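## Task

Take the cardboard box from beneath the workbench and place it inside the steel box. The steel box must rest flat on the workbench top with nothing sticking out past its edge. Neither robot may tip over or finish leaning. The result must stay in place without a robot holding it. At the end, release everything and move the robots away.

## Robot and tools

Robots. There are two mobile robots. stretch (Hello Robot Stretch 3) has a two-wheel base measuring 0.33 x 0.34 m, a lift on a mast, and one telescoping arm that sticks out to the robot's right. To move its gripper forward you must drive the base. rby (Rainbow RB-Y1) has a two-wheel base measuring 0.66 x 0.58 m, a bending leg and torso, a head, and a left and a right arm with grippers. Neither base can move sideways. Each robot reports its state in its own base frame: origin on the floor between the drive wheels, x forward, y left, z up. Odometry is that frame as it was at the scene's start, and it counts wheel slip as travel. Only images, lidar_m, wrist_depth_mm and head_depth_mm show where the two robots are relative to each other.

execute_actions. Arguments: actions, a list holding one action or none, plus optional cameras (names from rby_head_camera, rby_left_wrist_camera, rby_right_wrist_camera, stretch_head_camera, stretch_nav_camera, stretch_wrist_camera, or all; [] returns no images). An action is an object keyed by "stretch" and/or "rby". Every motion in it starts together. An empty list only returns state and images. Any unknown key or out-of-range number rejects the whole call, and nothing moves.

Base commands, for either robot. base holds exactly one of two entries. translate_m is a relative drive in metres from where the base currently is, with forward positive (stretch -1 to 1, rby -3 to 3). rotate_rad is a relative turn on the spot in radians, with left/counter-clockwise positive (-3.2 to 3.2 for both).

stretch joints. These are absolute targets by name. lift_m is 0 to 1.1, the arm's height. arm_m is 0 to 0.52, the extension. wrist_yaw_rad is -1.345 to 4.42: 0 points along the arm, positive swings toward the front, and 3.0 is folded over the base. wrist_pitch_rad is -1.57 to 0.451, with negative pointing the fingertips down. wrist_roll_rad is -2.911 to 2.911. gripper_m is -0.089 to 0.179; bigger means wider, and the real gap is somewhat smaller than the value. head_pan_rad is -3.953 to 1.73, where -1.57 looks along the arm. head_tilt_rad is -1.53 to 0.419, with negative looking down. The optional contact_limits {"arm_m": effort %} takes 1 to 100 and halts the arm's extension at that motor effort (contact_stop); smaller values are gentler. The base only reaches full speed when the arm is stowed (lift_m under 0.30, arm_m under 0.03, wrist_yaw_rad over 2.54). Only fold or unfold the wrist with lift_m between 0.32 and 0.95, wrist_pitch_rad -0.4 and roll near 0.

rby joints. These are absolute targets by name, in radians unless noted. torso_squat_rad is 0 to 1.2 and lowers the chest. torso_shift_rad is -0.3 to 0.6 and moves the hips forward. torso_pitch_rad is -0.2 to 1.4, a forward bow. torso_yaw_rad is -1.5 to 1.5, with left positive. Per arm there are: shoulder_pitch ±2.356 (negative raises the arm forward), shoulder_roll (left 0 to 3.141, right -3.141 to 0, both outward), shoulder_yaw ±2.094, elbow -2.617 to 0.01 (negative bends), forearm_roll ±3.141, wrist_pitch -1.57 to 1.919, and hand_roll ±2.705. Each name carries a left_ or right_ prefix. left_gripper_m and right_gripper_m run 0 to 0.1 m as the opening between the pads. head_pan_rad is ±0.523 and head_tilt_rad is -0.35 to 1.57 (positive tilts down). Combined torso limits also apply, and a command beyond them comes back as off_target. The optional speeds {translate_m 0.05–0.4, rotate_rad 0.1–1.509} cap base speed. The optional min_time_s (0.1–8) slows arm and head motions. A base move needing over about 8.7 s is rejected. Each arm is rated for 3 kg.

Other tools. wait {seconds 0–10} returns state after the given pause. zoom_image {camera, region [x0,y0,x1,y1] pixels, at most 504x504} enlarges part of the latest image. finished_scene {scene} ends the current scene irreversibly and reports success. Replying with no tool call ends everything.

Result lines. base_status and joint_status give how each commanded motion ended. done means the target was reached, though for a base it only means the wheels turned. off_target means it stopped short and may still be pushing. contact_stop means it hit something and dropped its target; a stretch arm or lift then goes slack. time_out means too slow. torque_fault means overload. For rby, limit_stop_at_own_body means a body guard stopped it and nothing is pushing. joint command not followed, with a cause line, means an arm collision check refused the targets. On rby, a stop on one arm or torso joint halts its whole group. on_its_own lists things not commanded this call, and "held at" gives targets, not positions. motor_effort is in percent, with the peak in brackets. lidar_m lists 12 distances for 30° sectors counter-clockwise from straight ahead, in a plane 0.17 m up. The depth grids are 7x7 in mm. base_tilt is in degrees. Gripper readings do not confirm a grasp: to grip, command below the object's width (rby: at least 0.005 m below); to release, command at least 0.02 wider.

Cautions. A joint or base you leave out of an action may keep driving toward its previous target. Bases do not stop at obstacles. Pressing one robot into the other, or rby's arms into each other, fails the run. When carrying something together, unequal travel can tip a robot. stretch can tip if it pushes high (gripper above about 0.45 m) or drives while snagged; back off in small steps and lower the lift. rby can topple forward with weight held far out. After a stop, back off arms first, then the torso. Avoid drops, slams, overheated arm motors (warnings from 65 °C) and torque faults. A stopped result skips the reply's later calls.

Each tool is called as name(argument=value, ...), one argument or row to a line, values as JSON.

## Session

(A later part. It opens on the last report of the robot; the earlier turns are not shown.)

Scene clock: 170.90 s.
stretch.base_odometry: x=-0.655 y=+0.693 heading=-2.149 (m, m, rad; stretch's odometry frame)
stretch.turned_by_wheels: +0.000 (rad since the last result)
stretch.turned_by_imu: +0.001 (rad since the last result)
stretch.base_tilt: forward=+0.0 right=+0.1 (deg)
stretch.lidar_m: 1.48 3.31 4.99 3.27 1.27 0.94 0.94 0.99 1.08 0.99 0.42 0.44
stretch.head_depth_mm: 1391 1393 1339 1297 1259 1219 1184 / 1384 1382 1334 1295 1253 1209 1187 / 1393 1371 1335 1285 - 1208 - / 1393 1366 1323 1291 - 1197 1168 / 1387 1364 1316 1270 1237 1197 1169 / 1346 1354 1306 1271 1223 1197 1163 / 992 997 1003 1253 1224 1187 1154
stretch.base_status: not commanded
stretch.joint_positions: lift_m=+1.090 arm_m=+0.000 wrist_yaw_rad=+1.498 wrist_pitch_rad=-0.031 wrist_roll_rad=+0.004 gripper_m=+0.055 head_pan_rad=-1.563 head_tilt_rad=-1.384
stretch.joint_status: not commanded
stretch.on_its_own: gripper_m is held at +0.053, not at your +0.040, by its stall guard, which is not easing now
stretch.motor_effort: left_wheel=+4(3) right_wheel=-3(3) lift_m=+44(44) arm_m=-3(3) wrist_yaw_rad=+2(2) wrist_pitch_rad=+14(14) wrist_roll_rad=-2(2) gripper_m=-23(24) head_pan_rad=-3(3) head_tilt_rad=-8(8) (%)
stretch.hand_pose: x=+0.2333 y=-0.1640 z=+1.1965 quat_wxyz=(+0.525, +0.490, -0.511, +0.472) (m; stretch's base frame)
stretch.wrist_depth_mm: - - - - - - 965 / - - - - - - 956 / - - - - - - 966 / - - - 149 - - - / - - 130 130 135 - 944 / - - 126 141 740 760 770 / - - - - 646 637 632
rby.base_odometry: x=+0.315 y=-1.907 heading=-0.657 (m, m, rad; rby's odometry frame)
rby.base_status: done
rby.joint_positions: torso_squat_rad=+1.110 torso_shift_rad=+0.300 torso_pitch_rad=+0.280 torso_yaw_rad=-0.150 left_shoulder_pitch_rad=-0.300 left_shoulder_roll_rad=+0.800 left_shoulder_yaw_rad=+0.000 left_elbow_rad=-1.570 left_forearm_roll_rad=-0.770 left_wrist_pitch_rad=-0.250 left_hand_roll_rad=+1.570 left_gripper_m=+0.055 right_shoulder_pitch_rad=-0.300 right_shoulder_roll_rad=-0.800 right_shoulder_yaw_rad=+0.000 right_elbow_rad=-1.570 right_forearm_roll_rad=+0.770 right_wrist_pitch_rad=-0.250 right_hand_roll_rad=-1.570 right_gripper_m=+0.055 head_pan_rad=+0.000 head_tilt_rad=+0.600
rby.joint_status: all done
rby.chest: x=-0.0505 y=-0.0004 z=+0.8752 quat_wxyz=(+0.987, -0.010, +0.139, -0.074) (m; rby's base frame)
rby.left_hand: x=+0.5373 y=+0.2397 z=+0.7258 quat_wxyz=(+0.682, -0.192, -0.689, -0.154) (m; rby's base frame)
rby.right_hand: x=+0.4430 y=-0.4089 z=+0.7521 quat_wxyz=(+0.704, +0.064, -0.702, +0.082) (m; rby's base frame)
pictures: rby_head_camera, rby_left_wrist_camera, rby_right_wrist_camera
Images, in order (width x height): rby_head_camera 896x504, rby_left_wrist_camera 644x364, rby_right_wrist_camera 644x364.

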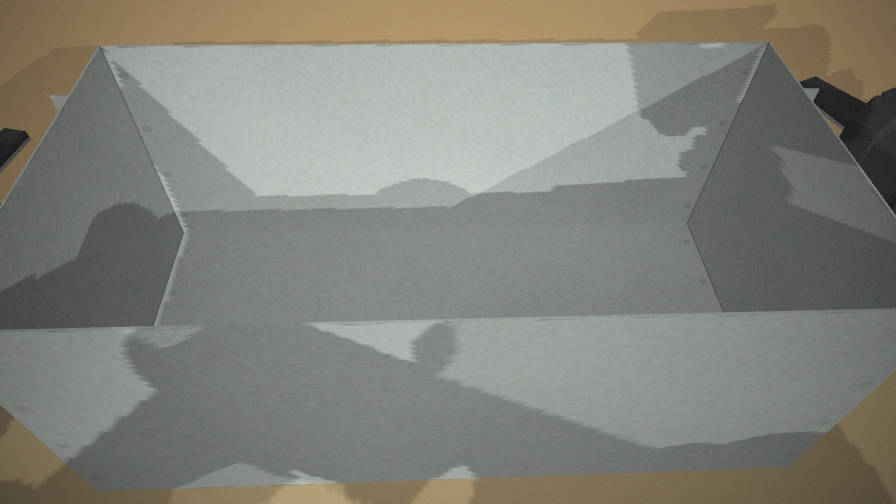

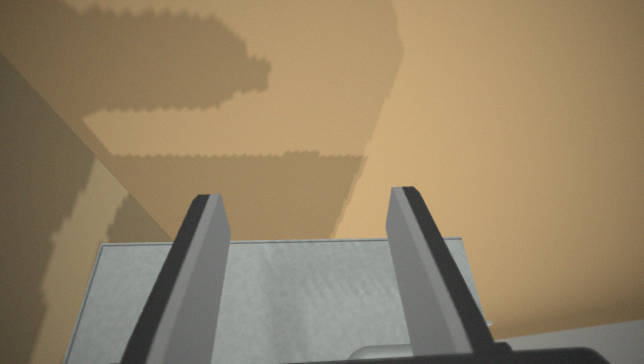

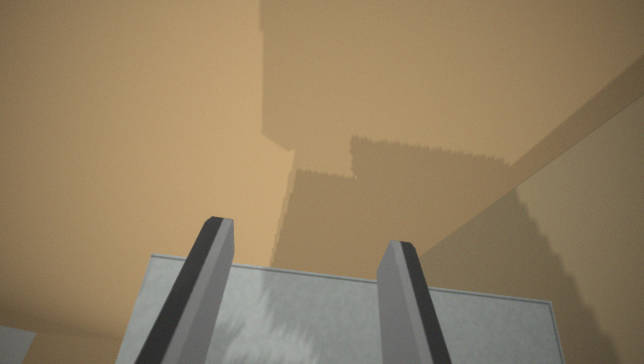

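execute_actions(
  actions=[
    {"rby":{"base":{"translate_m":-0.05}}},
  ],
  cameras=[],
)

execute_actions(
  actions=[
    {"rby":{"base":{"rotate_rad":-0.14},"speeds":{"rotate_rad":0.3},"joints":{"torso_yaw_rad":0}}},
  ],
  cameras=[],
)

execute_actions(
  actions=[
    {"rby":{"joints":{"left_wrist_pitch_rad":-0.42,"right_wrist_pitch_rad":-0.42}}},
  ],
  cameras=["rby_head_camera","rby_left_wrist_camera","rby_right_wrist_camera"],
)

Scene clock: 174.17 s.
stretch.base_odometry: x=-0.655 y=+0.693 heading=-2.149 (m, m, rad; stretch's odometry frame)
stretch.turned_by_wheels: +0.000 (rad since the last result)
stretch.turned_by_imu: +0.001 (rad since the last result)
stretch.base_tilt: forward=+0.0 right=+0.1 (deg)
stretch.lidar_m: 1.48 3.29 4.97 3.28 1.27 0.94 0.94 0.99 1.08 0.99 0.42 0.44
stretch.head_depth_mm: 1388 1389 1343 1293 1259 1217 1181 / 1389 1387 1343 1295 1256 1217 1184 / 1394 1379 1322 1292 - 1206 - / 1389 1365 1324 1283 - 1195 1166 / 1384 1368 1316 1272 1231 1194 1165 / 1349 1354 1301 1272 1234 1195 1164 / 994 1001 1009 1256 1221 1190 1154
stretch.base_status: not commanded
stretch.joint_positions: lift_m=+1.090 arm_m=+0.000 wrist_yaw_rad=+1.498 wrist_pitch_rad=-0.031 wrist_roll_rad=+0.004 gripper_m=+0.055 head_pan_rad=-1.563 head_tilt_rad=-1.384
stretch.joint_status: not commanded
stretch.on_its_own: gripper_m is held at +0.053, not at your +0.040, by its stall guard, which is not easing now
stretch.motor_effort: left_wheel=+3(3) right_wheel=-3(2) lift_m=+44(44) arm_m=-3(3) wrist_yaw_rad=+3(1) wrist_pitch_rad=+14(15) wrist_roll_rad=-2(2) gripper_m=-23(23) head_pan_rad=-3(3) head_tilt_rad=-8(8) (%)
stretch.hand_pose: x=+0.2333 y=-0.1640 z=+1.1965 quat_wxyz=(+0.525, +0.490, -0.511, +0.472) (m; stretch's base frame)
stretch.wrist_depth_mm: - - - - - - 939 / - - - - - - 946 / - - - - - - 985 / - - - 149 - - - / - - 130 129 135 - 958 / - - 126 141 726 753 765 / - - - - 645 629 636
rby.base_odometry: x=+0.276 y=-1.877 heading=-0.657 (m, m, rad; rby's odometry frame)
rby.base_status: done
rby.joint_positions: torso_squat_rad=+1.110 torso_shift_rad=+0.300 torso_pitch_rad=+0.280 torso_yaw_rad=-0.150 left_shoulder_pitch_rad=-0.300 left_shoulder_roll_rad=+0.800 left_shoulder_yaw_rad=+0.000 left_elbow_rad=-1.570 left_forearm_roll_rad=-0.770 left_wrist_pitch_rad=-0.250 left_hand_roll_rad=+1.570 left_gripper_m=+0.055 right_shoulder_pitch_rad=-0.300 right_shoulder_roll_rad=-0.800 right_shoulder_yaw_rad=+0.000 right_elbow_rad=-1.570 right_forearm_roll_rad=+0.770 right_wrist_pitch_rad=-0.250 right_hand_roll_rad=-1.570 right_gripper_m=+0.055 head_pan_rad=+0.000 head_tilt_rad=+0.600
rby.joint_status: not commanded
rby.chest: x=-0.0506 y=-0.0004 z=+0.8752 quat_wxyz=(+0.987, -0.010, +0.139, -0.074) (m; rby's base frame)
rby.left_hand: x=+0.5372 y=+0.2397 z=+0.7259 quat_wxyz=(+0.682, -0.192, -0.689, -0.154) (m; rby's base frame)
rby.right_hand: x=+0.4430 y=-0.4088 z=+0.7523 quat_wxyz=(+0.704, +0.064, -0.702, +0.082) (m; rby's base frame)
pictures: none
No camera images: the call's "cameras" was empty. Leave "cameras" out to get every camera's image.

Scene clock: 175.53 s.
stretch.base_odometry: x=-0.655 y=+0.693 heading=-2.149 (m, m, rad; stretch's odometry frame)
stretch.turned_by_wheels: +0.000 (rad since the last result)
stretch.turned_by_imu: +0.000 (rad since the last result)
stretch.base_tilt: forward=+0.0 right=+0.1 (deg)
stretch.lidar_m: 1.48 3.31 4.95 3.28 1.27 0.94 0.94 0.99 1.08 1.00 0.42 0.44
stretch.head_depth_mm: 1394 1393 1346 1297 1256 1218 1182 / 1398 1381 1337 1292 1258 1209 1188 / 1382 1381 1328 1297 - 1207 - / 1389 1369 1328 1288 - 1195 1174 / 1386 1359 1315 1277 1232 1199 1160 / 1347 1355 1307 1264 1226 1188 1163 / 989 1000 1007 1255 1223 1192 1151
stretch.base_status: not commanded
stretch.joint_positions: lift_m=+1.090 arm_m=+0.000 wrist_yaw_rad=+1.498 wrist_pitch_rad=-0.031 wrist_roll_rad=+0.004 gripper_m=+0.055 head_pan_rad=-1.563 head_tilt_rad=-1.384
stretch.joint_status: not commanded
stretch.on_its_own: gripper_m is held at +0.053, not at your +0.040, by its stall guard, which is not easing now
stretch.motor_effort: left_wheel=+3(3) right_wheel=-3(3) lift_m=+44(44) arm_m=-3(3) wrist_yaw_rad=+2(2) wrist_pitch_rad=+14(15) wrist_roll_rad=-2(2) gripper_m=-23(23) head_pan_rad=-3(3) head_tilt_rad=-8(8) (%)
stretch.hand_pose: x=+0.2333 y=-0.1640 z=+1.1965 quat_wxyz=(+0.525, +0.490, -0.511, +0.472) (m; stretch's base frame)
stretch.wrist_depth_mm: - - - - - - 940 / - - - - - - 945 / - - - - - - 964 / - - - 149 - - - / - - 130 129 135 - 946 / - - 126 141 733 757 788 / - - - - 638 634 630
rby.base_odometry: x=+0.276 y=-1.877 heading=-0.797 (m, m, rad; rby's odometry frame)
rby.base_status: done
rby.joint_positions: torso_squat_rad=+1.110 torso_shift_rad=+0.300 torso_pitch_rad=+0.280 torso_yaw_rad=+0.000 left_shoulder_pitch_rad=-0.300 left_shoulder_roll_rad=+0.800 left_shoulder_yaw_rad=+0.000 left_elbow_rad=-1.570 left_forearm_roll_rad=-0.770 left_wrist_pitch_rad=-0.250 left_hand_roll_rad=+1.570 left_gripper_m=+0.055 right_shoulder_pitch_rad=-0.300 right_shoulder_roll_rad=-0.800 right_shoulder_yaw_rad=+0.000 right_elbow_rad=-1.570 right_forearm_roll_rad=+0.770 right_wrist_pitch_rad=-0.250 right_hand_roll_rad=-1.570 right_gripper_m=+0.055 head_pan_rad=+0.000 head_tilt_rad=+0.600
rby.joint_status: all done
rby.chest: x=-0.0506 y=-0.0005 z=+0.8752 quat_wxyz=(+0.990, +0.000, +0.139, +0.000) (m; rby's base frame)
rby.left_hand: x=+0.4962 y=+0.3277 z=+0.7378 quat_wxyz=(+0.695, -0.128, -0.698, -0.119) (m; rby's base frame)
rby.right_hand: x=+0.4963 y=-0.3285 z=+0.7372 quat_wxyz=(+0.695, +0.128, -0.698, +0.118) (m; rby's base frame)
pictures: none
No camera images: the call's "cameras" was empty. Leave "cameras" out to get every camera's image.

Scene clock: 176.63 s.
stretch.base_odometry: x=-0.655 y=+0.693 heading=-2.149 (m, m, rad; stretch's odometry frame)
stretch.turned_by_wheels: +0.000 (rad since the last result)
stretch.turned_by_imu: +0.000 (rad since the last result)
stretch.base_tilt: forward=+0.0 right=+0.1 (deg)
stretch.lidar_m: 1.49 3.32 4.94 3.27 1.26 0.94 0.94 0.99 1.08 0.99 0.42 0.44
stretch.head_depth_mm: 1387 1388 1344 1296 1252 1225 1186 / 1390 1387 1335 1292 1261 1215 1186 / 1394 1373 1331 1297 - 1200 - / 1394 1369 1330 1282 - 1196 1172 / 1384 1364 1316 1277 1236 1198 1162 / 1350 1352 1308 1270 1234 1196 1162 / 993 1000 1006 1257 1230 1195 1158
stretch.base_status: not commanded
stretch.joint_positions: lift_m=+1.090 arm_m=+0.000 wrist_yaw_rad=+1.498 wrist_pitch_rad=-0.031 wrist_roll_rad=+0.004 gripper_m=+0.055 head_pan_rad=-1.563 head_tilt_rad=-1.384
stretch.joint_status: not commanded
stretch.on_its_own: gripper_m is held at +0.053, not at your +0.040, by its stall guard, which is not easing now
stretch.motor_effort: left_wheel=+3(3) right_wheel=-3(2) lift_m=+43(44) arm_m=-3(3) wrist_yaw_rad=+2(1) wrist_pitch_rad=+14(15) wrist_roll_rad=-2(2) gripper_m=-23(23) head_pan_rad=-3(3) head_tilt_rad=-8(8) (%)
stretch.hand_pose: x=+0.2333 y=-0.1640 z=+1.1965 quat_wxyz=(+0.525, +0.490, -0.511, +0.472) (m; stretch's base frame)
stretch.wrist_depth_mm: - - - - - - 944 / - - - - - - 914 / - - - - - - 968 / - - - 149 - - - / - - 130 129 135 - 940 / - - 126 141 731 751 766 / - - - - 642 630 633
rby.base_odometry: x=+0.276 y=-1.877 heading=-0.797 (m, m, rad; rby's odometry frame)
rby.base_status: not commanded
rby.joint_positions: torso_squat_rad=+1.110 torso_shift_rad=+0.300 torso_pitch_rad=+0.280 torso_yaw_rad=+0.000 left_shoulder_pitch_rad=-0.300 left_shoulder_roll_rad=+0.800 left_shoulder_yaw_rad=+0.000 left_elbow_rad=-1.570 left_forearm_roll_rad=-0.770 left_wrist_pitch_rad=-0.420 left_hand_roll_rad=+1.570 left_gripper_m=+0.055 right_shoulder_pitch_rad=-0.300 right_shoulder_roll_rad=-0.800 right_shoulder_yaw_rad=-0.001 right_elbow_rad=-1.569 right_forearm_roll_rad=+0.770 right_wrist_pitch_rad=-0.419 right_hand_roll_rad=-1.570 right_gripper_m=+0.055 head_pan_rad=+0.000 head_tilt_rad=+0.600
rby.joint_status: all done
rby.chest: x=-0.0506 y=-0.0005 z=+0.8752 quat_wxyz=(+0.990, +0.000, +0.139, +0.000) (m; rby's base frame)
rby.left_hand: x=+0.4798 y=+0.2920 z=+0.7383 quat_wxyz=(+0.681, -0.186, -0.685, -0.178) (m; rby's base frame)
rby.right_hand: x=+0.4798 y=-0.2939 z=+0.7376 quat_wxyz=(+0.682, +0.186, -0.685, +0.176) (m; rby's base frame)
pictures: rby_head_camera, rby_left_wrist_camera, rby_right_wrist_camera
Images, in order (width x height): rby_head_camera 896x504, rby_left_wrist_camera 644x364, rby_right_wrist_camera 644x364.

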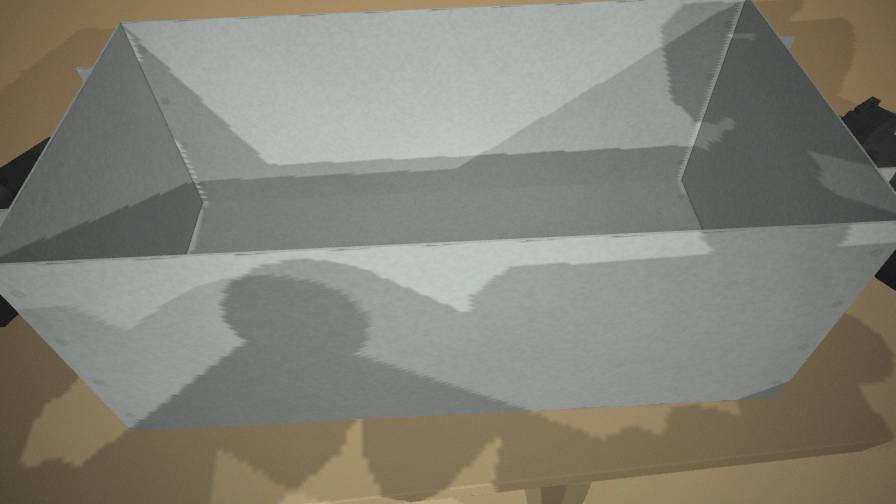

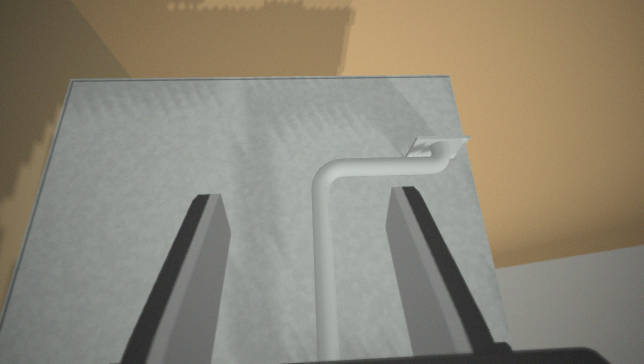

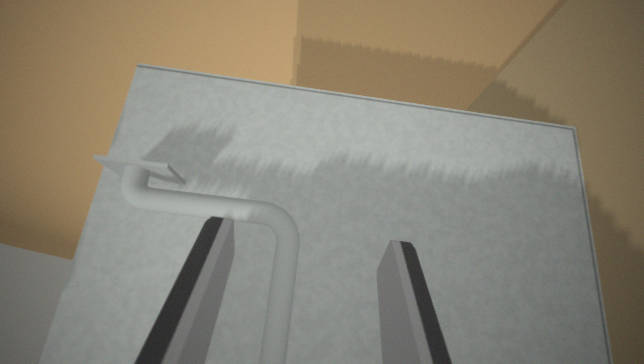

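execute_actions(
  actions=[
    {"rby":{"joints":{"left_wrist_pitch_rad":-0.54,"right_wrist_pitch_rad":-0.47},"min_time_s":1}},
  ],
  cameras=["rby_left_wrist_camera","rby_right_wrist_camera"],
)

execute_actions(
  actions=[
    {"rby":{"joints":{"left_gripper_m":0,"right_gripper_m":0}}},
  ],
  cameras=["rby_head_camera","rby_left_wrist_camera","rby_right_wrist_camera"],
)

Scene clock: 179.27 s.
stretch.base_odometry: x=-0.655 y=+0.693 heading=-2.149 (m, m, rad; stretch's odometry frame)
stretch.turned_by_wheels: +0.000 (rad since the last result)
stretch.turned_by_imu: +0.001 (rad since the last result)
stretch.base_tilt: forward=+0.1 right=+0.1 (deg)
stretch.lidar_m: 1.48 3.32 4.96 3.28 1.27 0.94 0.94 0.99 1.08 0.99 0.42 0.44
stretch.head_depth_mm: 1387 1394 1345 1295 1259 1220 1180 / 1391 1371 1336 1286 1251 1215 1191 / 1394 1375 1327 1293 - 1208 - / 1377 1372 1315 1289 - 1197 1160 / 1390 1366 1318 1276 1237 1196 1161 / 1348 1347 1305 1274 1232 1192 1159 / 991 1000 1004 1257 1224 1192 1155
stretch.base_status: not commanded
stretch.joint_positions: lift_m=+1.090 arm_m=+0.000 wrist_yaw_rad=+1.498 wrist_pitch_rad=-0.031 wrist_roll_rad=+0.004 gripper_m=+0.055 head_pan_rad=-1.563 head_tilt_rad=-1.384
stretch.joint_status: not commanded
stretch.on_its_own: gripper_m is held at +0.053, not at your +0.040, by its stall guard, which is not easing now
stretch.motor_effort: left_wheel=+3(3) right_wheel=-3(2) lift_m=+44(44) arm_m=-3(3) wrist_yaw_rad=+2(1) wrist_pitch_rad=+14(14) wrist_roll_rad=-2(2) gripper_m=-23(23) head_pan_rad=-3(3) head_tilt_rad=-9(8) (%)
stretch.hand_pose: x=+0.2333 y=-0.1640 z=+1.1965 quat_wxyz=(+0.525, +0.490, -0.511, +0.472) (m; stretch's base frame)
stretch.wrist_depth_mm: - - - - - - 957 / - - - - - - 965 / - - - - - - 957 / - - - 149 - - - / - - 130 129 135 - 931 / - - 126 141 738 756 772 / - - - - 643 632 632
rby.base_odometry: x=+0.276 y=-1.877 heading=-0.797 (m, m, rad; rby's odometry frame)
rby.base_status: not commanded
rby.joint_positions: torso_squat_rad=+1.110 torso_shift_rad=+0.300 torso_pitch_rad=+0.280 torso_yaw_rad=+0.000 left_shoulder_pitch_rad=-0.299 left_shoulder_roll_rad=+0.804 left_shoulder_yaw_rad=+0.005 left_elbow_rad=-1.566 left_forearm_roll_rad=-0.770 left_wrist_pitch_rad=-0.533 left_hand_roll_rad=+1.570 left_gripper_m=+0.055 right_shoulder_pitch_rad=-0.298 right_shoulder_roll_rad=-0.803 right_shoulder_yaw_rad=-0.005 right_elbow_rad=-1.565 right_forearm_roll_rad=+0.770 right_wrist_pitch_rad=-0.465 right_hand_roll_rad=-1.570 right_gripper_m=+0.055 head_pan_rad=+0.000 head_tilt_rad=+0.600
rby.joint_status: left_wrist_pitch_rad contact_stop (moved -0.113 of -0.120); right_wrist_pitch_rad contact_stop (moved -0.046 of -0.051)
rby.chest: x=-0.0506 y=-0.0005 z=+0.8752 quat_wxyz=(+0.990, +0.000, +0.139, +0.000) (m; rby's base frame)
rby.left_hand: x=+0.4663 y=+0.2740 z=+0.7388 quat_wxyz=(+0.671, -0.221, -0.674, -0.215) (m; rby's base frame)
rby.right_hand: x=+0.4749 y=-0.2881 z=+0.7375 quat_wxyz=(+0.678, +0.199, -0.681, +0.191) (m; rby's base frame)
pictures: rby_left_wrist_camera, rby_right_wrist_camera
Images, in order (width x height): rby_left_wrist_camera 644x364, rby_right_wrist_camera 644x364.

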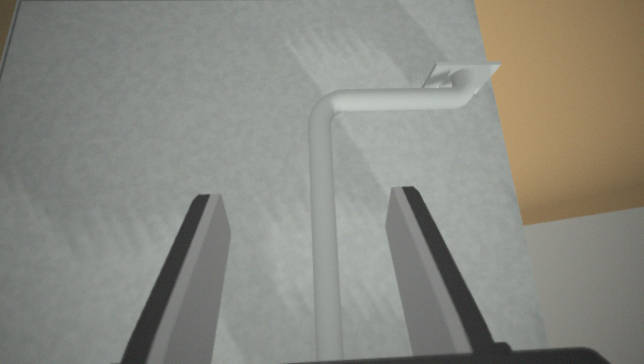

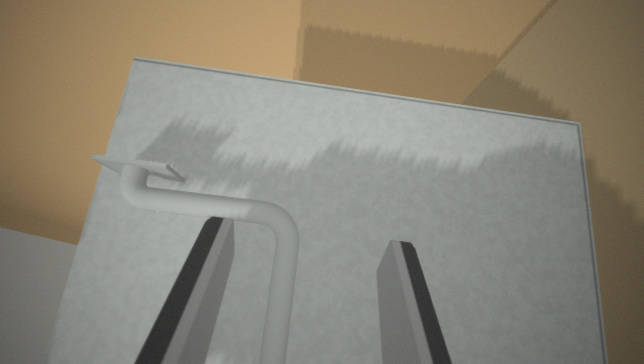

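not run: a stop came earlier in this reply.

execute_actions(
  actions=[
    {"rby":{"joints":{"left_wrist_pitch_rad":-0.515,"right_wrist_pitch_rad":-0.44,"left_gripper_m":0,"right_gripper_m":0}}},
  ],
  cameras=["rby_head_camera","rby_left_wrist_camera","rby_right_wrist_camera"],
)

Scene clock: 181.40 s.
stretch.base_odometry: x=-0.655 y=+0.693 heading=-2.149 (m, m, rad; stretch's odometry frame)
stretch.turned_by_wheels: +0.000 (rad since the last result)
stretch.turned_by_imu: +0.001 (rad since the last result)
stretch.base_tilt: forward=+0.0 right=+0.1 (deg)
stretch.lidar_m: 1.48 3.31 4.95 3.27 1.27 0.94 0.94 0.99 1.08 0.99 0.42 0.44
stretch.head_depth_mm: 1393 1396 1340 1303 1258 1219 1184 / 1389 1385 1339 1290 1254 1210 1184 / 1395 1368 1328 1291 - 1209 - / 1393 1372 1333 1290 - 1196 1168 / 1390 1366 1318 1277 1239 1204 1165 / 1354 1354 1305 1270 1228 1195 1157 / 995 1001 1004 1256 1223 1192 1152
stretch.base_status: not commanded
stretch.joint_positions: lift_m=+1.090 arm_m=+0.000 wrist_yaw_rad=+1.498 wrist_pitch_rad=-0.031 wrist_roll_rad=+0.004 gripper_m=+0.055 head_pan_rad=-1.563 head_tilt_rad=-1.384
stretch.joint_status: not commanded
stretch.on_its_own: gripper_m is held at +0.053, not at your +0.040, by its stall guard, which is not easing now
stretch.motor_effort: left_wheel=+4(3) right_wheel=-2(2) lift_m=+44(44) arm_m=-3(3) wrist_yaw_rad=+2(2) wrist_pitch_rad=+15(14) wrist_roll_rad=-2(2) gripper_m=-23(23) head_pan_rad=-3(3) head_tilt_rad=-8(8) (%)
stretch.hand_pose: x=+0.2333 y=-0.1640 z=+1.1965 quat_wxyz=(+0.525, +0.490, -0.511, +0.472) (m; stretch's base frame)
stretch.wrist_depth_mm: - - - - - - 946 / - - - - - - 966 / - - - - - - 964 / - - - 149 - - - / - - 130 129 135 - 927 / - - 126 141 738 755 790 / - - - - 647 624 636
rby.base_odometry: x=+0.276 y=-1.877 heading=-0.797 (m, m, rad; rby's odometry frame)
rby.base_status: not commanded
rby.joint_positions: torso_squat_rad=+1.110 torso_shift_rad=+0.299 torso_pitch_rad=+0.278 torso_yaw_rad=+0.000 left_shoulder_pitch_rad=-0.301 left_shoulder_roll_rad=+0.804 left_shoulder_yaw_rad=+0.006 left_elbow_rad=-1.567 left_forearm_roll_rad=-0.770 left_wrist_pitch_rad=-0.515 left_hand_roll_rad=+1.570 left_gripper_m=+0.006 right_shoulder_pitch_rad=-0.302 right_shoulder_roll_rad=-0.803 right_shoulder_yaw_rad=-0.008 right_elbow_rad=-1.568 right_forearm_roll_rad=+0.769 right_wrist_pitch_rad=-0.440 right_hand_roll_rad=-1.570 right_gripper_m=+0.008 head_pan_rad=+0.000 head_tilt_rad=+0.600
rby.joint_status: left_gripper_m off_target (ended at +0.006, target +0.000); right_gripper_m off_target (ended at +0.008, target +0.000); the others done
rby.chest: x=-0.0513 y=-0.0004 z=+0.8754 quat_wxyz=(+0.990, +0.000, +0.139, +0.000) (m; rby's base frame)
rby.left_hand: x=+0.4687 y=+0.2771 z=+0.7417 quat_wxyz=(+0.671, -0.215, -0.678, -0.210) (m; rby's base frame)
rby.right_hand: x=+0.4783 y=-0.2927 z=+0.7424 quat_wxyz=(+0.678, +0.190, -0.687, +0.183) (m; rby's base frame)
pictures: rby_head_camera, rby_left_wrist_camera, rby_right_wrist_camera
Images, in order (width x height): rby_head_camera 896x504, rby_left_wrist_camera 644x364, rby_right_wrist_camera 644x364.

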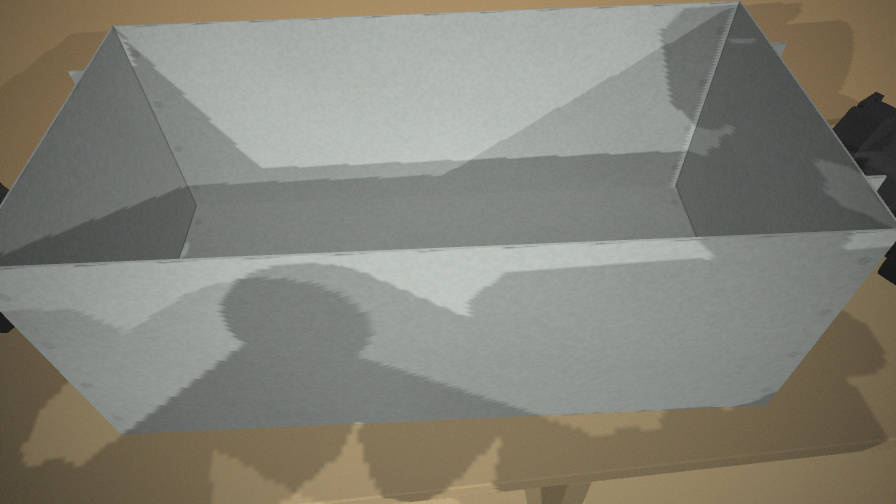

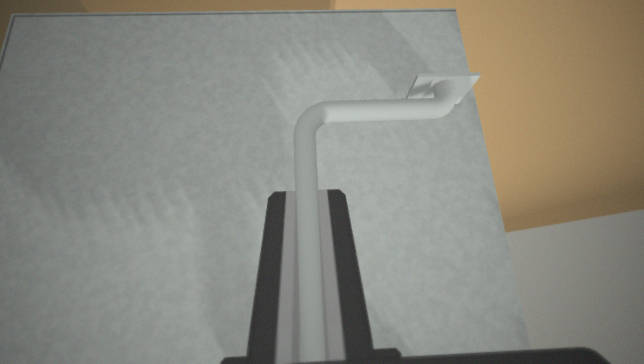

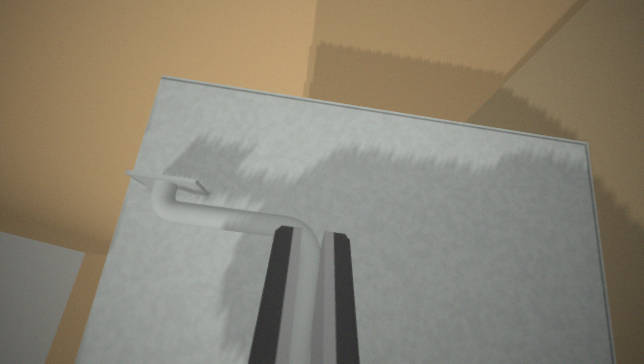

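Both bars held.

execute_actions(
  actions=[
    {"rby":{"joints":{"torso_squat_rad":1.0,"left_shoulder_pitch_rad":-0.301,"right_shoulder_pitch_rad":-0.302,"left_shoulder_roll_rad":0.804,"right_shoulder_roll_rad":-0.803,"left_shoulder_yaw_rad":0.006,"right_shoulder_yaw_rad":-0.008,"left_elbow_rad":-1.567,"right_elbow_rad":-1.568}}},
  ],
  cameras=["rby_head_camera","rby_left_wrist_camera","rby_right_wrist_camera"],
)

Scene clock: 184.17 s.
stretch.base_odometry: x=-0.655 y=+0.693 heading=-2.149 (m, m, rad; stretch's odometry frame)
stretch.turned_by_wheels: +0.000 (rad since the last result)
stretch.turned_by_imu: +0.001 (rad since the last result)
stretch.base_tilt: forward=+0.0 right=+0.1 (deg)
stretch.lidar_m: 1.48 3.29 4.95 3.28 1.27 0.94 0.94 0.99 1.08 0.99 0.42 0.44
stretch.head_depth_mm: 1387 1392 1337 1300 1261 1221 1183 / 1391 1382 1339 1295 1254 1221 1185 / 1394 1381 1337 1295 - 1196 - / 1384 1376 1318 1290 - 1193 1166 / 1386 1359 1314 1282 1238 1198 1168 / 1347 1347 1302 1269 1228 1194 1158 / 993 998 1004 1257 1224 1186 1155
stretch.base_status: not commanded
stretch.joint_positions: lift_m=+1.090 arm_m=+0.000 wrist_yaw_rad=+1.498 wrist_pitch_rad=-0.031 wrist_roll_rad=+0.004 gripper_m=+0.055 head_pan_rad=-1.563 head_tilt_rad=-1.384
stretch.joint_status: not commanded
stretch.on_its_own: gripper_m is held at +0.053, not at your +0.040, by its stall guard, which is not easing now
stretch.motor_effort: left_wheel=+4(3) right_wheel=-3(3) lift_m=+43(44) arm_m=-3(3) wrist_yaw_rad=+2(1) wrist_pitch_rad=+14(14) wrist_roll_rad=-2(2) gripper_m=-23(23) head_pan_rad=-3(3) head_tilt_rad=-9(8) (%)
stretch.hand_pose: x=+0.2333 y=-0.1640 z=+1.1965 quat_wxyz=(+0.525, +0.490, -0.511, +0.472) (m; stretch's base frame)
stretch.wrist_depth_mm: - - - - - - 956 / - - - - - - 955 / - - - - - - 957 / - - - 149 - - - / - - 130 129 135 - 939 / - - 126 141 736 766 777 / - - - - 637 632 642
rby.base_odometry: x=+0.276 y=-1.877 heading=-0.796 (m, m, rad; rby's odometry frame)
rby.base_status: not commanded
rby.joint_positions: torso_squat_rad=+1.000 torso_shift_rad=+0.301 torso_pitch_rad=+0.282 torso_yaw_rad=+0.000 left_shoulder_pitch_rad=-0.298 left_shoulder_roll_rad=+0.804 left_shoulder_yaw_rad=+0.004 left_elbow_rad=-1.565 left_forearm_roll_rad=-0.771 left_wrist_pitch_rad=-0.515 left_hand_roll_rad=+1.570 left_gripper_m=+0.006 right_shoulder_pitch_rad=-0.299 right_shoulder_roll_rad=-0.803 right_shoulder_yaw_rad=-0.006 right_elbow_rad=-1.566 right_forearm_roll_rad=+0.771 right_wrist_pitch_rad=-0.440 right_hand_roll_rad=-1.570 right_gripper_m=+0.009 head_pan_rad=+0.000 head_tilt_rad=+0.600
rby.joint_status: all done
rby.chest: x=-0.0297 y=-0.0005 z=+0.9390 quat_wxyz=(+0.990, +0.000, +0.141, +0.000) (m; rby's base frame)
rby.left_hand: x=+0.4890 y=+0.2777 z=+0.8002 quat_wxyz=(+0.674, -0.215, -0.675, -0.209) (m; rby's base frame)
rby.right_hand: x=+0.4987 y=-0.2929 z=+0.8009 quat_wxyz=(+0.681, +0.190, -0.683, +0.182) (m; rby's base frame)
pictures: rby_head_camera, rby_left_wrist_camera, rby_right_wrist_camera
Images, in order (width x height): rby_head_camera 896x504, rby_left_wrist_camera 644x364, rby_right_wrist_camera 644x364.

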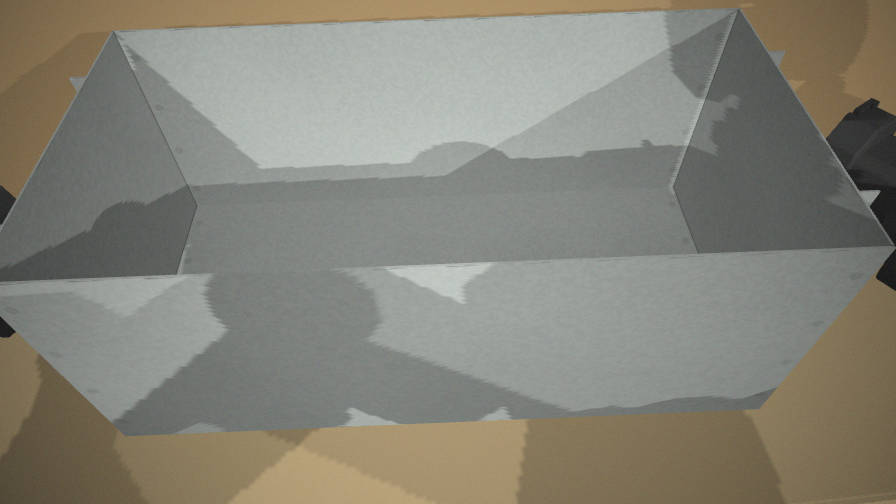

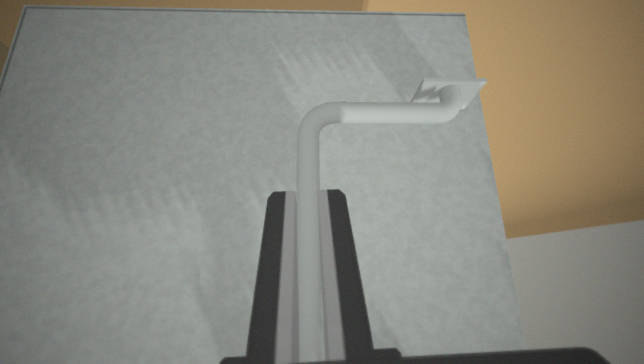

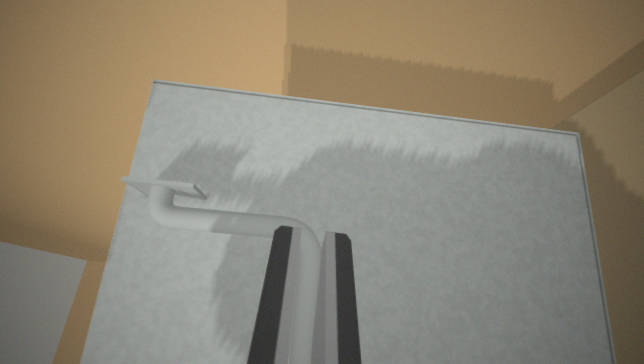

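execute_actions(
  actions=[
    {"rby":{"base":{"translate_m":-1.6},"speeds":{"translate_m":0.3},"joints":{"torso_squat_rad":0.35,"torso_shift_rad":0.15,"head_tilt_rad":0.2}}},
  ],
  cameras=["rby_head_camera"],
)

execute_actions(
  actions=[
    {"rby":{"base":{"rotate_rad":-1.42},"speeds":{"rotate_rad":0.5}},"stretch":{"joints":{"head_pan_rad":0,"head_tilt_rad":-0.5}}},
  ],
  cameras=["rby_head_camera","stretch_nav_camera"],
)

Scene clock: 196.37 s.
stretch.base_odometry: x=-0.655 y=+0.693 heading=-2.149 (m, m, rad; stretch's odometry frame)
stretch.turned_by_wheels: +0.000 (rad since the last result)
stretch.turned_by_imu: +0.003 (rad since the last result)
stretch.base_tilt: forward=+0.0 right=+0.2 (deg)
stretch.lidar_m: 1.48 3.67 2.39 3.27 1.27 0.94 0.94 0.99 1.08 0.99 0.42 0.44
stretch.head_depth_mm: 1393 1395 1338 1297 1257 1219 1178 / 1395 1381 1336 1290 1252 1215 1186 / 1386 1372 1329 1294 - 1208 - / 1400 1370 1324 1288 - 1196 1165 / 1387 1357 1317 1280 1238 1193 1162 / 1352 1349 1307 1273 1230 1194 1162 / 992 1001 1010 1256 1227 1181 1151
stretch.base_status: not commanded
stretch.joint_positions: lift_m=+1.090 arm_m=+0.000 wrist_yaw_rad=+1.498 wrist_pitch_rad=-0.031 wrist_roll_rad=+0.004 gripper_m=+0.055 head_pan_rad=-1.563 head_tilt_rad=-1.384
stretch.joint_status: not commanded
stretch.on_its_own: gripper_m is held at +0.053, not at your +0.040, by its stall guard, which is not easing now
stretch.motor_effort: left_wheel=+3(3) right_wheel=-3(3) lift_m=+44(44) arm_m=-3(3) wrist_yaw_rad=+2(1) wrist_pitch_rad=+15(15) wrist_roll_rad=-2(2) gripper_m=-23(23) head_pan_rad=-3(3) head_tilt_rad=-7(8) (%)
stretch.hand_pose: x=+0.2333 y=-0.1640 z=+1.1965 quat_wxyz=(+0.525, +0.490, -0.511, +0.472) (m; stretch's base frame)
stretch.wrist_depth_mm: - - - - - - 919 / - - - - - - 955 / - - - - - - 965 / - - - 149 - - - / - - 130 130 135 - 938 / - - 126 141 747 771 776 / - - - - 650 629 631
rby.base_odometry: x=-0.843 y=-0.733 heading=-0.797 (m, m, rad; rby's odometry frame)
rby.base_status: done
rby.joint_positions: torso_squat_rad=+0.350 torso_shift_rad=+0.151 torso_pitch_rad=+0.282 torso_yaw_rad=+0.000 left_shoulder_pitch_rad=-0.298 left_shoulder_roll_rad=+0.804 left_shoulder_yaw_rad=+0.004 left_elbow_rad=-1.565 left_forearm_roll_rad=-0.771 left_wrist_pitch_rad=-0.515 left_hand_roll_rad=+1.570 left_gripper_m=+0.006 right_shoulder_pitch_rad=-0.299 right_shoulder_roll_rad=-0.802 right_shoulder_yaw_rad=-0.006 right_elbow_rad=-1.566 right_forearm_roll_rad=+0.771 right_wrist_pitch_rad=-0.440 right_hand_roll_rad=-1.570 right_gripper_m=+0.009 head_pan_rad=+0.000 head_tilt_rad=+0.200
rby.joint_status: all done
rby.chest: x=-0.0432 y=-0.0007 z=+1.2279 quat_wxyz=(+0.990, +0.000, +0.141, +0.000) (m; rby's base frame)
rby.left_hand: x=+0.4756 y=+0.2775 z=+1.0890 quat_wxyz=(+0.675, -0.215, -0.675, -0.209) (m; rby's base frame)
rby.right_hand: x=+0.4852 y=-0.2931 z=+1.0896 quat_wxyz=(+0.681, +0.190, -0.683, +0.182) (m; rby's base frame)
pictures: rby_head_camera
Images, in order (width x height): rby_head_camera 896x504.

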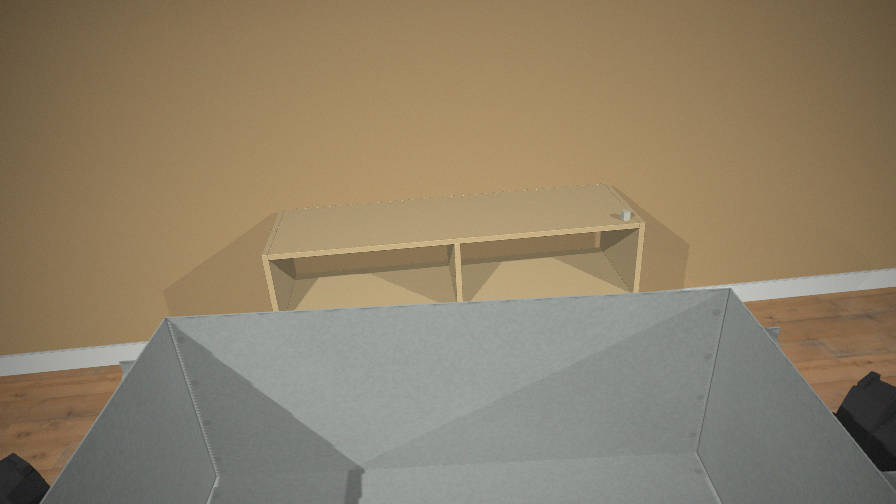

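Scene clock: 200.53 s.
stretch.base_odometry: x=-0.655 y=+0.693 heading=-2.149 (m, m, rad; stretch's odometry frame)
stretch.turned_by_wheels: +0.000 (rad since the last result)
stretch.turned_by_imu: +0.001 (rad since the last result)
stretch.base_tilt: forward=-0.1 right=+0.1 (deg)
stretch.lidar_m: 1.48 3.65 2.53 3.27 1.27 0.94 0.94 0.99 1.08 0.99 0.42 0.44
stretch.head_depth_mm: 3010 2983 1526 1026 846 1056 954 / 3207 3522 1526 1525 1415 1528 1296 / 3216 3487 3147 2268 1898 1569 1308 / 3204 3505 3682 2560 1931 1567 1313 / 3159 3472 3593 2563 1942 1566 1318 / 3142 3465 3657 2574 1958 1576 1309 / 3185 3438 3566 2614 1946 1570 1309
stretch.base_status: not commanded
stretch.joint_positions: lift_m=+1.090 arm_m=+0.000 wrist_yaw_rad=+1.498 wrist_pitch_rad=-0.031 wrist_roll_rad=+0.004 gripper_m=+0.055 head_pan_rad=-0.007 head_tilt_rad=-0.507
stretch.joint_status: all done
stretch.on_its_own: gripper_m is held at +0.053, not at your +0.040, by its stall guard, which is not easing now
stretch.motor_effort: left_wheel=+3(3) right_wheel=-2(3) lift_m=+44(44) arm_m=-3(3) wrist_yaw_rad=+2(1) wrist_pitch_rad=+15(14) wrist_roll_rad=-2(2) gripper_m=-23(23) head_pan_rad=+3(41) head_tilt_rad=+3(40) (%)
stretch.hand_pose: x=+0.2333 y=-0.1640 z=+1.1965 quat_wxyz=(+0.525, +0.490, -0.511, +0.472) (m; stretch's base frame)
stretch.wrist_depth_mm: - - - - - - 939 / - - - - - - 952 / - - - - - - 966 / - - - 149 - - - / - - 130 129 135 - 929 / - - 127 141 737 758 765 / - - - - 643 634 632
rby.base_odometry: x=-0.843 y=-0.733 heading=-2.216 (m, m, rad; rby's odometry frame)
rby.base_status: done
rby.joint_positions: torso_squat_rad=+0.350 torso_shift_rad=+0.151 torso_pitch_rad=+0.282 torso_yaw_rad=+0.000 left_shoulder_pitch_rad=-0.298 left_shoulder_roll_rad=+0.804 left_shoulder_yaw_rad=+0.004 left_elbow_rad=-1.565 left_forearm_roll_rad=-0.771 left_wrist_pitch_rad=-0.515 left_hand_roll_rad=+1.570 left_gripper_m=+0.006 right_shoulder_pitch_rad=-0.299 right_shoulder_roll_rad=-0.802 right_shoulder_yaw_rad=-0.006 right_elbow_rad=-1.566 right_forearm_roll_rad=+0.771 right_wrist_pitch_rad=-0.440 right_hand_roll_rad=-1.570 right_gripper_m=+0.009 head_pan_rad=+0.000 head_tilt_rad=+0.200
rby.joint_status: not commanded
rby.chest: x=-0.0432 y=-0.0007 z=+1.2279 quat_wxyz=(+0.990, +0.000, +0.141, +0.000) (m; rby's base frame)
rby.left_hand: x=+0.4755 y=+0.2775 z=+1.0890 quat_wxyz=(+0.675, -0.215, -0.675, -0.209) (m; rby's base frame)
rby.right_hand: x=+0.4853 y=-0.2931 z=+1.0896 quat_wxyz=(+0.681, +0.190, -0.683, +0.182) (m; rby's base frame)
pictures: rby_head_camera, stretch_nav_camera (sideways: a quarter turn counterclockwise sets it upright)
Images, in order (width x height): rby_head_camera 896x504, stretch_nav_camera 672x504.

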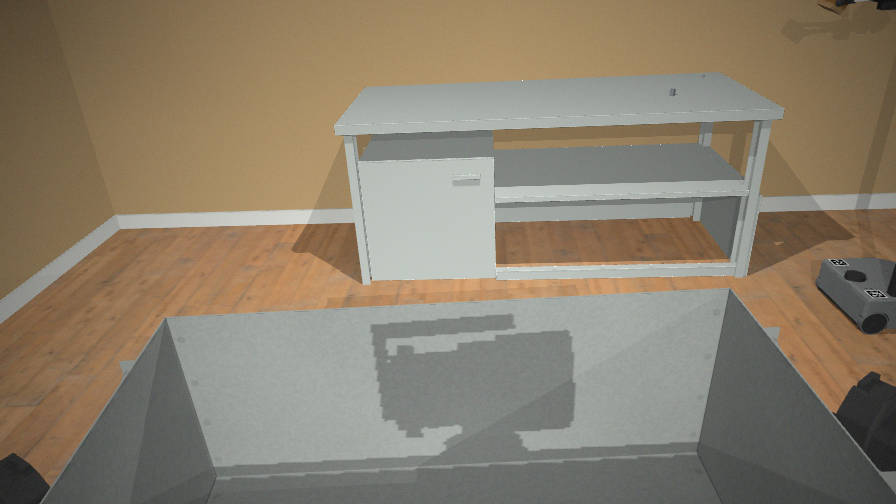

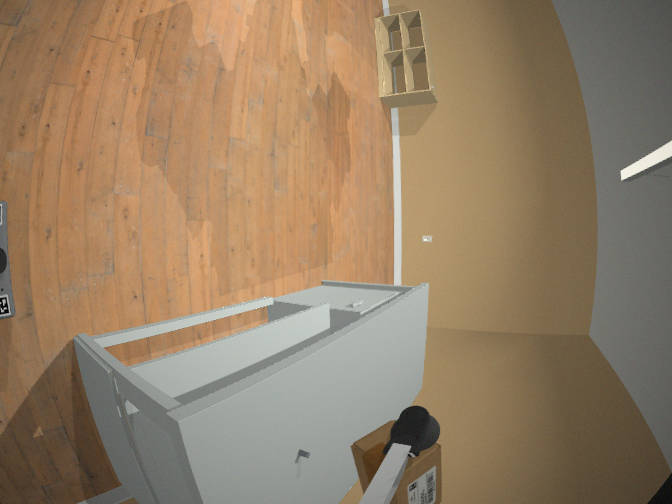

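execute_actions(
  actions=[
    {"rby":{"base":{"rotate_rad":-0.15},"speeds":{"rotate_rad":0.4}}},
  ],
  cameras=[],
)

execute_actions(
  actions=[
    {"rby":{"base":{"translate_m":2.0},"speeds":{"translate_m":0.3}}},
  ],
  cameras=[],
)

execute_actions(
  actions=[
    {"rby":{"base":{"rotate_rad":0.15},"speeds":{"rotate_rad":0.4}},"stretch":{"joints":{"head_pan_rad":0.1,"head_tilt_rad":-0.4}}},
  ],
  cameras=["rby_head_camera","stretch_nav_camera","stretch_head_camera"],
)

Scene clock: 203.97 s.
stretch.base_odometry: x=-0.655 y=+0.693 heading=-2.149 (m, m, rad; stretch's odometry frame)
stretch.turned_by_wheels: +0.000 (rad since the last result)
stretch.turned_by_imu: +0.001 (rad since the last result)
stretch.base_tilt: forward=+0.0 right=+0.1 (deg)
stretch.lidar_m: 1.48 3.66 2.57 3.29 1.27 0.94 0.94 0.99 1.09 0.99 0.42 0.44
stretch.head_depth_mm: 3019 2976 1531 1025 849 1053 950 / 3179 3516 1522 1537 1415 1518 1295 / 3211 3481 3172 2273 1890 1566 1316 / 3158 3451 3697 2560 1956 1567 1307 / 3197 3439 3636 2608 1949 1565 1312 / 3199 3464 3657 2575 1953 1572 1314 / 3182 3427 3636 2581 1949 1568 1305
stretch.base_status: not commanded
stretch.joint_positions: lift_m=+1.090 arm_m=+0.000 wrist_yaw_rad=+1.498 wrist_pitch_rad=-0.031 wrist_roll_rad=+0.004 gripper_m=+0.055 head_pan_rad=-0.007 head_tilt_rad=-0.507
stretch.joint_status: not commanded
stretch.on_its_own: gripper_m is held at +0.053, not at your +0.040, by its stall guard, which is not easing now
stretch.motor_effort: left_wheel=+3(3) right_wheel=-3(3) lift_m=+44(44) arm_m=-3(3) wrist_yaw_rad=+1(1) wrist_pitch_rad=+15(14) wrist_roll_rad=-2(2) gripper_m=-23(23) head_pan_rad=+3(3) head_tilt_rad=+3(3) (%)
stretch.hand_pose: x=+0.2333 y=-0.1640 z=+1.1965 quat_wxyz=(+0.525, +0.490, -0.511, +0.472) (m; stretch's base frame)
stretch.wrist_depth_mm: - - - - - - 944 / - - - - - - 936 / - - - - - - 971 / - - - 150 - - - / - - 130 129 134 - 927 / - - 126 141 734 766 773 / - - - - 647 635 644
rby.base_odometry: x=-0.843 y=-0.733 heading=-2.366 (m, m, rad; rby's odometry frame)
rby.base_status: done
rby.joint_positions: torso_squat_rad=+0.350 torso_shift_rad=+0.151 torso_pitch_rad=+0.282 torso_yaw_rad=+0.000 left_shoulder_pitch_rad=-0.298 left_shoulder_roll_rad=+0.804 left_shoulder_yaw_rad=+0.004 left_elbow_rad=-1.565 left_forearm_roll_rad=-0.771 left_wrist_pitch_rad=-0.515 left_hand_roll_rad=+1.570 left_gripper_m=+0.006 right_shoulder_pitch_rad=-0.299 right_shoulder_roll_rad=-0.802 right_shoulder_yaw_rad=-0.006 right_elbow_rad=-1.566 right_forearm_roll_rad=+0.771 right_wrist_pitch_rad=-0.440 right_hand_roll_rad=-1.570 right_gripper_m=+0.009 head_pan_rad=+0.000 head_tilt_rad=+0.200
rby.joint_status: not commanded
rby.chest: x=-0.0432 y=-0.0007 z=+1.2279 quat_wxyz=(+0.990, +0.000, +0.141, +0.000) (m; rby's base frame)
rby.left_hand: x=+0.4755 y=+0.2775 z=+1.0890 quat_wxyz=(+0.675, -0.215, -0.675, -0.209) (m; rby's base frame)
rby.right_hand: x=+0.4853 y=-0.2931 z=+1.0896 quat_wxyz=(+0.681, +0.190, -0.683, +0.182) (m; rby's base frame)
pictures: none
No camera images: the call's "cameras" was empty. Leave "cameras" out to get every camera's image.

Scene clock: 211.83 s.
stretch.base_odometry: x=-0.655 y=+0.693 heading=-2.149 (m, m, rad; stretch's odometry frame)
stretch.turned_by_wheels: +0.000 (rad since the last result)
stretch.turned_by_imu: +0.002 (rad since the last result)
stretch.base_tilt: forward=-0.1 right=+0.1 (deg)
stretch.lidar_m: 1.13 1.14 4.97 3.28 1.27 0.94 0.94 0.99 1.08 0.99 0.42 0.44
stretch.head_depth_mm: 2981 3004 1521 1026 846 1056 950 / 3182 3455 1520 1530 1415 1522 1289 / 3188 1026 1852 2284 1897 1572 1309 / 3204 990 3161 2585 1953 1565 1311 / 3169 1002 3351 2560 1934 1564 1319 / 3138 1570 3545 2567 1792 1500 1303 / 1091 1154 1395 1424 1635 1488 1308
stretch.base_status: not commanded
stretch.joint_positions: lift_m=+1.090 arm_m=+0.000 wrist_yaw_rad=+1.498 wrist_pitch_rad=-0.031 wrist_roll_rad=+0.004 gripper_m=+0.055 head_pan_rad=-0.007 head_tilt_rad=-0.507
stretch.joint_status: not commanded
stretch.on_its_own: gripper_m is held at +0.053, not at your +0.040, by its stall guard, which is not easing now
stretch.motor_effort: left_wheel=+3(3) right_wheel=-2(3) lift_m=+43(44) arm_m=-3(3) wrist_yaw_rad=+2(2) wrist_pitch_rad=+15(15) wrist_roll_rad=-2(2) gripper_m=-23(23) head_pan_rad=+3(3) head_tilt_rad=+3(2) (%)
stretch.hand_pose: x=+0.2333 y=-0.1640 z=+1.1965 quat_wxyz=(+0.525, +0.490, -0.511, +0.472) (m; stretch's base frame)
stretch.wrist_depth_mm: - - - - - - 943 / - - - - - - 960 / - - - - - - 987 / - 815 826 149 - - - / - - 130 130 135 - 930 / - - 126 141 733 773 778 / - - - - 643 633 637
rby.base_odometry: x=-2.270 y=-2.134 heading=-2.366 (m, m, rad; rby's odometry frame)
rby.base_status: done
rby.joint_positions: torso_squat_rad=+0.350 torso_shift_rad=+0.151 torso_pitch_rad=+0.282 torso_yaw_rad=+0.000 left_shoulder_pitch_rad=-0.298 left_shoulder_roll_rad=+0.804 left_shoulder_yaw_rad=+0.004 left_elbow_rad=-1.565 left_forearm_roll_rad=-0.771 left_wrist_pitch_rad=-0.515 left_hand_roll_rad=+1.570 left_gripper_m=+0.006 right_shoulder_pitch_rad=-0.299 right_shoulder_roll_rad=-0.802 right_shoulder_yaw_rad=-0.006 right_elbow_rad=-1.566 right_forearm_roll_rad=+0.771 right_wrist_pitch_rad=-0.440 right_hand_roll_rad=-1.570 right_gripper_m=+0.009 head_pan_rad=+0.000 head_tilt_rad=+0.200
rby.joint_status: not commanded
rby.chest: x=-0.0430 y=-0.0007 z=+1.2278 quat_wxyz=(+0.990, +0.000, +0.141, +0.000) (m; rby's base frame)
rby.left_hand: x=+0.4757 y=+0.2775 z=+1.0888 quat_wxyz=(+0.675, -0.215, -0.675, -0.209) (m; rby's base frame)
rby.right_hand: x=+0.4854 y=-0.2931 z=+1.0894 quat_wxyz=(+0.681, +0.190, -0.683, +0.182) (m; rby's base frame)
pictures: none
No camera images: the call's "cameras" was empty. Leave "cameras" out to get every camera's image.

Scene clock: 213.27 s.
stretch.base_odometry: x=-0.655 y=+0.693 heading=-2.149 (m, m, rad; stretch's odometry frame)
stretch.turned_by_wheels: +0.000 (rad since the last result)
stretch.turned_by_imu: +0.000 (rad since the last result)
stretch.base_tilt: forward=+0.0 right=+0.1 (deg)
stretch.lidar_m: 1.13 1.14 4.99 3.26 1.27 0.94 0.94 0.99 1.08 0.99 0.42 0.44
stretch.head_depth_mm: 3119 3368 1931 1333 1437 1285 1361 / 3153 3292 1130 2192 2050 1720 1410 / 3181 3363 1090 3158 2209 1724 1407 / 3204 3378 1467 3153 2214 1712 1406 / 3208 3371 3644 3135 2123 1616 1406 / 3160 1110 935 1431 1719 1488 1411 / 3190 966 1279 3010 1591 1560 1406
stretch.base_status: not commanded
stretch.joint_positions: lift_m=+1.090 arm_m=+0.000 wrist_yaw_rad=+1.498 wrist_pitch_rad=-0.031 wrist_roll_rad=+0.004 gripper_m=+0.055 head_pan_rad=+0.093 head_tilt_rad=-0.409
stretch.joint_status: all done
stretch.on_its_own: gripper_m is held at +0.053, not at your +0.040, by its stall guard, which is not easing now
stretch.motor_effort: left_wheel=+3(3) right_wheel=-3(3) lift_m=+44(44) arm_m=-3(3) wrist_yaw_rad=+2(1) wrist_pitch_rad=+14(15) wrist_roll_rad=-2(2) gripper_m=-23(23) head_pan_rad=+3(13) head_tilt_rad=+3(14) (%)
stretch.hand_pose: x=+0.2333 y=-0.1640 z=+1.1965 quat_wxyz=(+0.525, +0.490, -0.511, +0.472) (m; stretch's base frame)
stretch.wrist_depth_mm: - - - - - - 954 / - - - - - - 966 / - - - - - - 975 / - - 864 149 - - - / - - 130 130 135 - 953 / - - 126 141 736 762 795 / - - - - 643 633 641
rby.base_odometry: x=-2.271 y=-2.134 heading=-2.216 (m, m, rad; rby's odometry frame)
rby.base_status: done
rby.joint_positions: torso_squat_rad=+0.350 torso_shift_rad=+0.151 torso_pitch_rad=+0.282 torso_yaw_rad=+0.000 left_shoulder_pitch_rad=-0.298 left_shoulder_roll_rad=+0.804 left_shoulder_yaw_rad=+0.004 left_elbow_rad=-1.565 left_forearm_roll_rad=-0.771 left_wrist_pitch_rad=-0.515 left_hand_roll_rad=+1.570 left_gripper_m=+0.006 right_shoulder_pitch_rad=-0.299 right_shoulder_roll_rad=-0.802 right_shoulder_yaw_rad=-0.006 right_elbow_rad=-1.566 right_forearm_roll_rad=+0.771 right_wrist_pitch_rad=-0.440 right_hand_roll_rad=-1.570 right_gripper_m=+0.009 head_pan_rad=+0.000 head_tilt_rad=+0.200
rby.joint_status: not commanded
rby.chest: x=-0.0430 y=-0.0007 z=+1.2278 quat_wxyz=(+0.990, +0.000, +0.141, +0.000) (m; rby's base frame)
rby.left_hand: x=+0.4757 y=+0.2775 z=+1.0888 quat_wxyz=(+0.675, -0.215, -0.675, -0.209) (m; rby's base frame)
rby.right_hand: x=+0.4854 y=-0.2931 z=+1.0894 quat_wxyz=(+0.681, +0.190, -0.683, +0.182) (m; rby's base frame)
pictures: rby_head_camera, stretch_head_camera (sideways: a quarter turn clockwise sets it upright), stretch_nav_camera (sideways: a quarter turn counterclockwise sets it upright)
Images, in order (width x height): rby_head_camera 896x504, stretch_head_camera 896x504, stretch_nav_camera 672x504.

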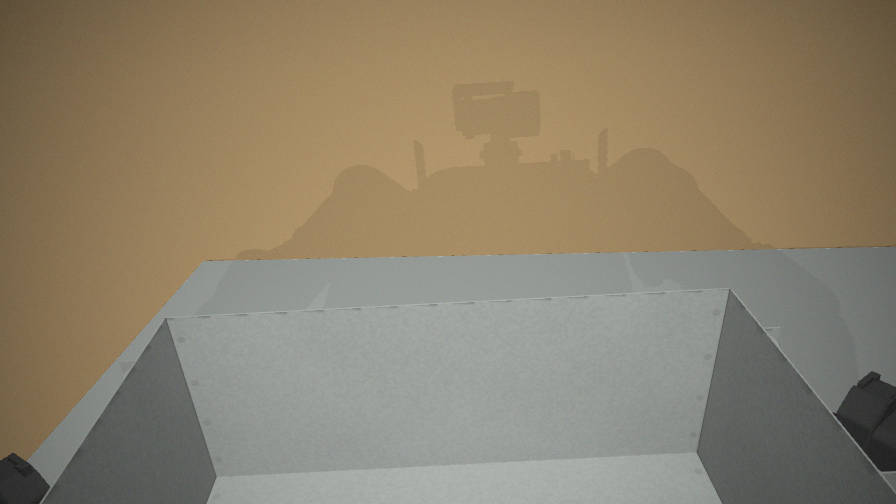

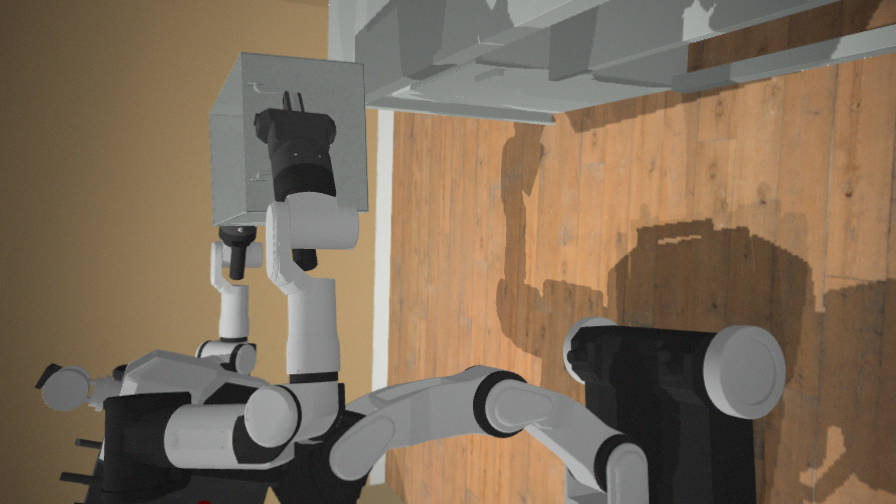

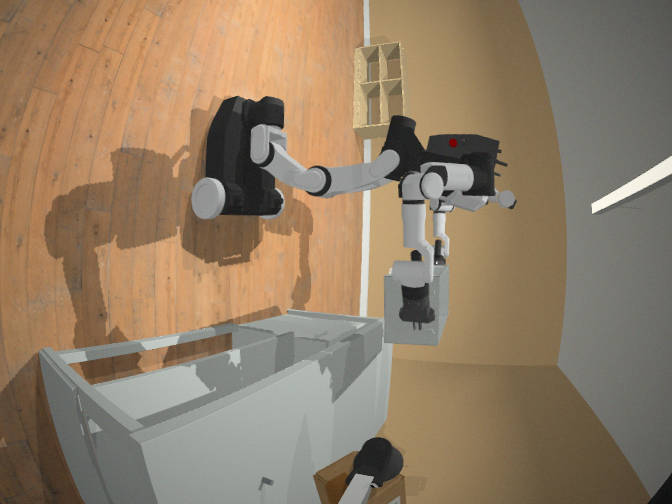

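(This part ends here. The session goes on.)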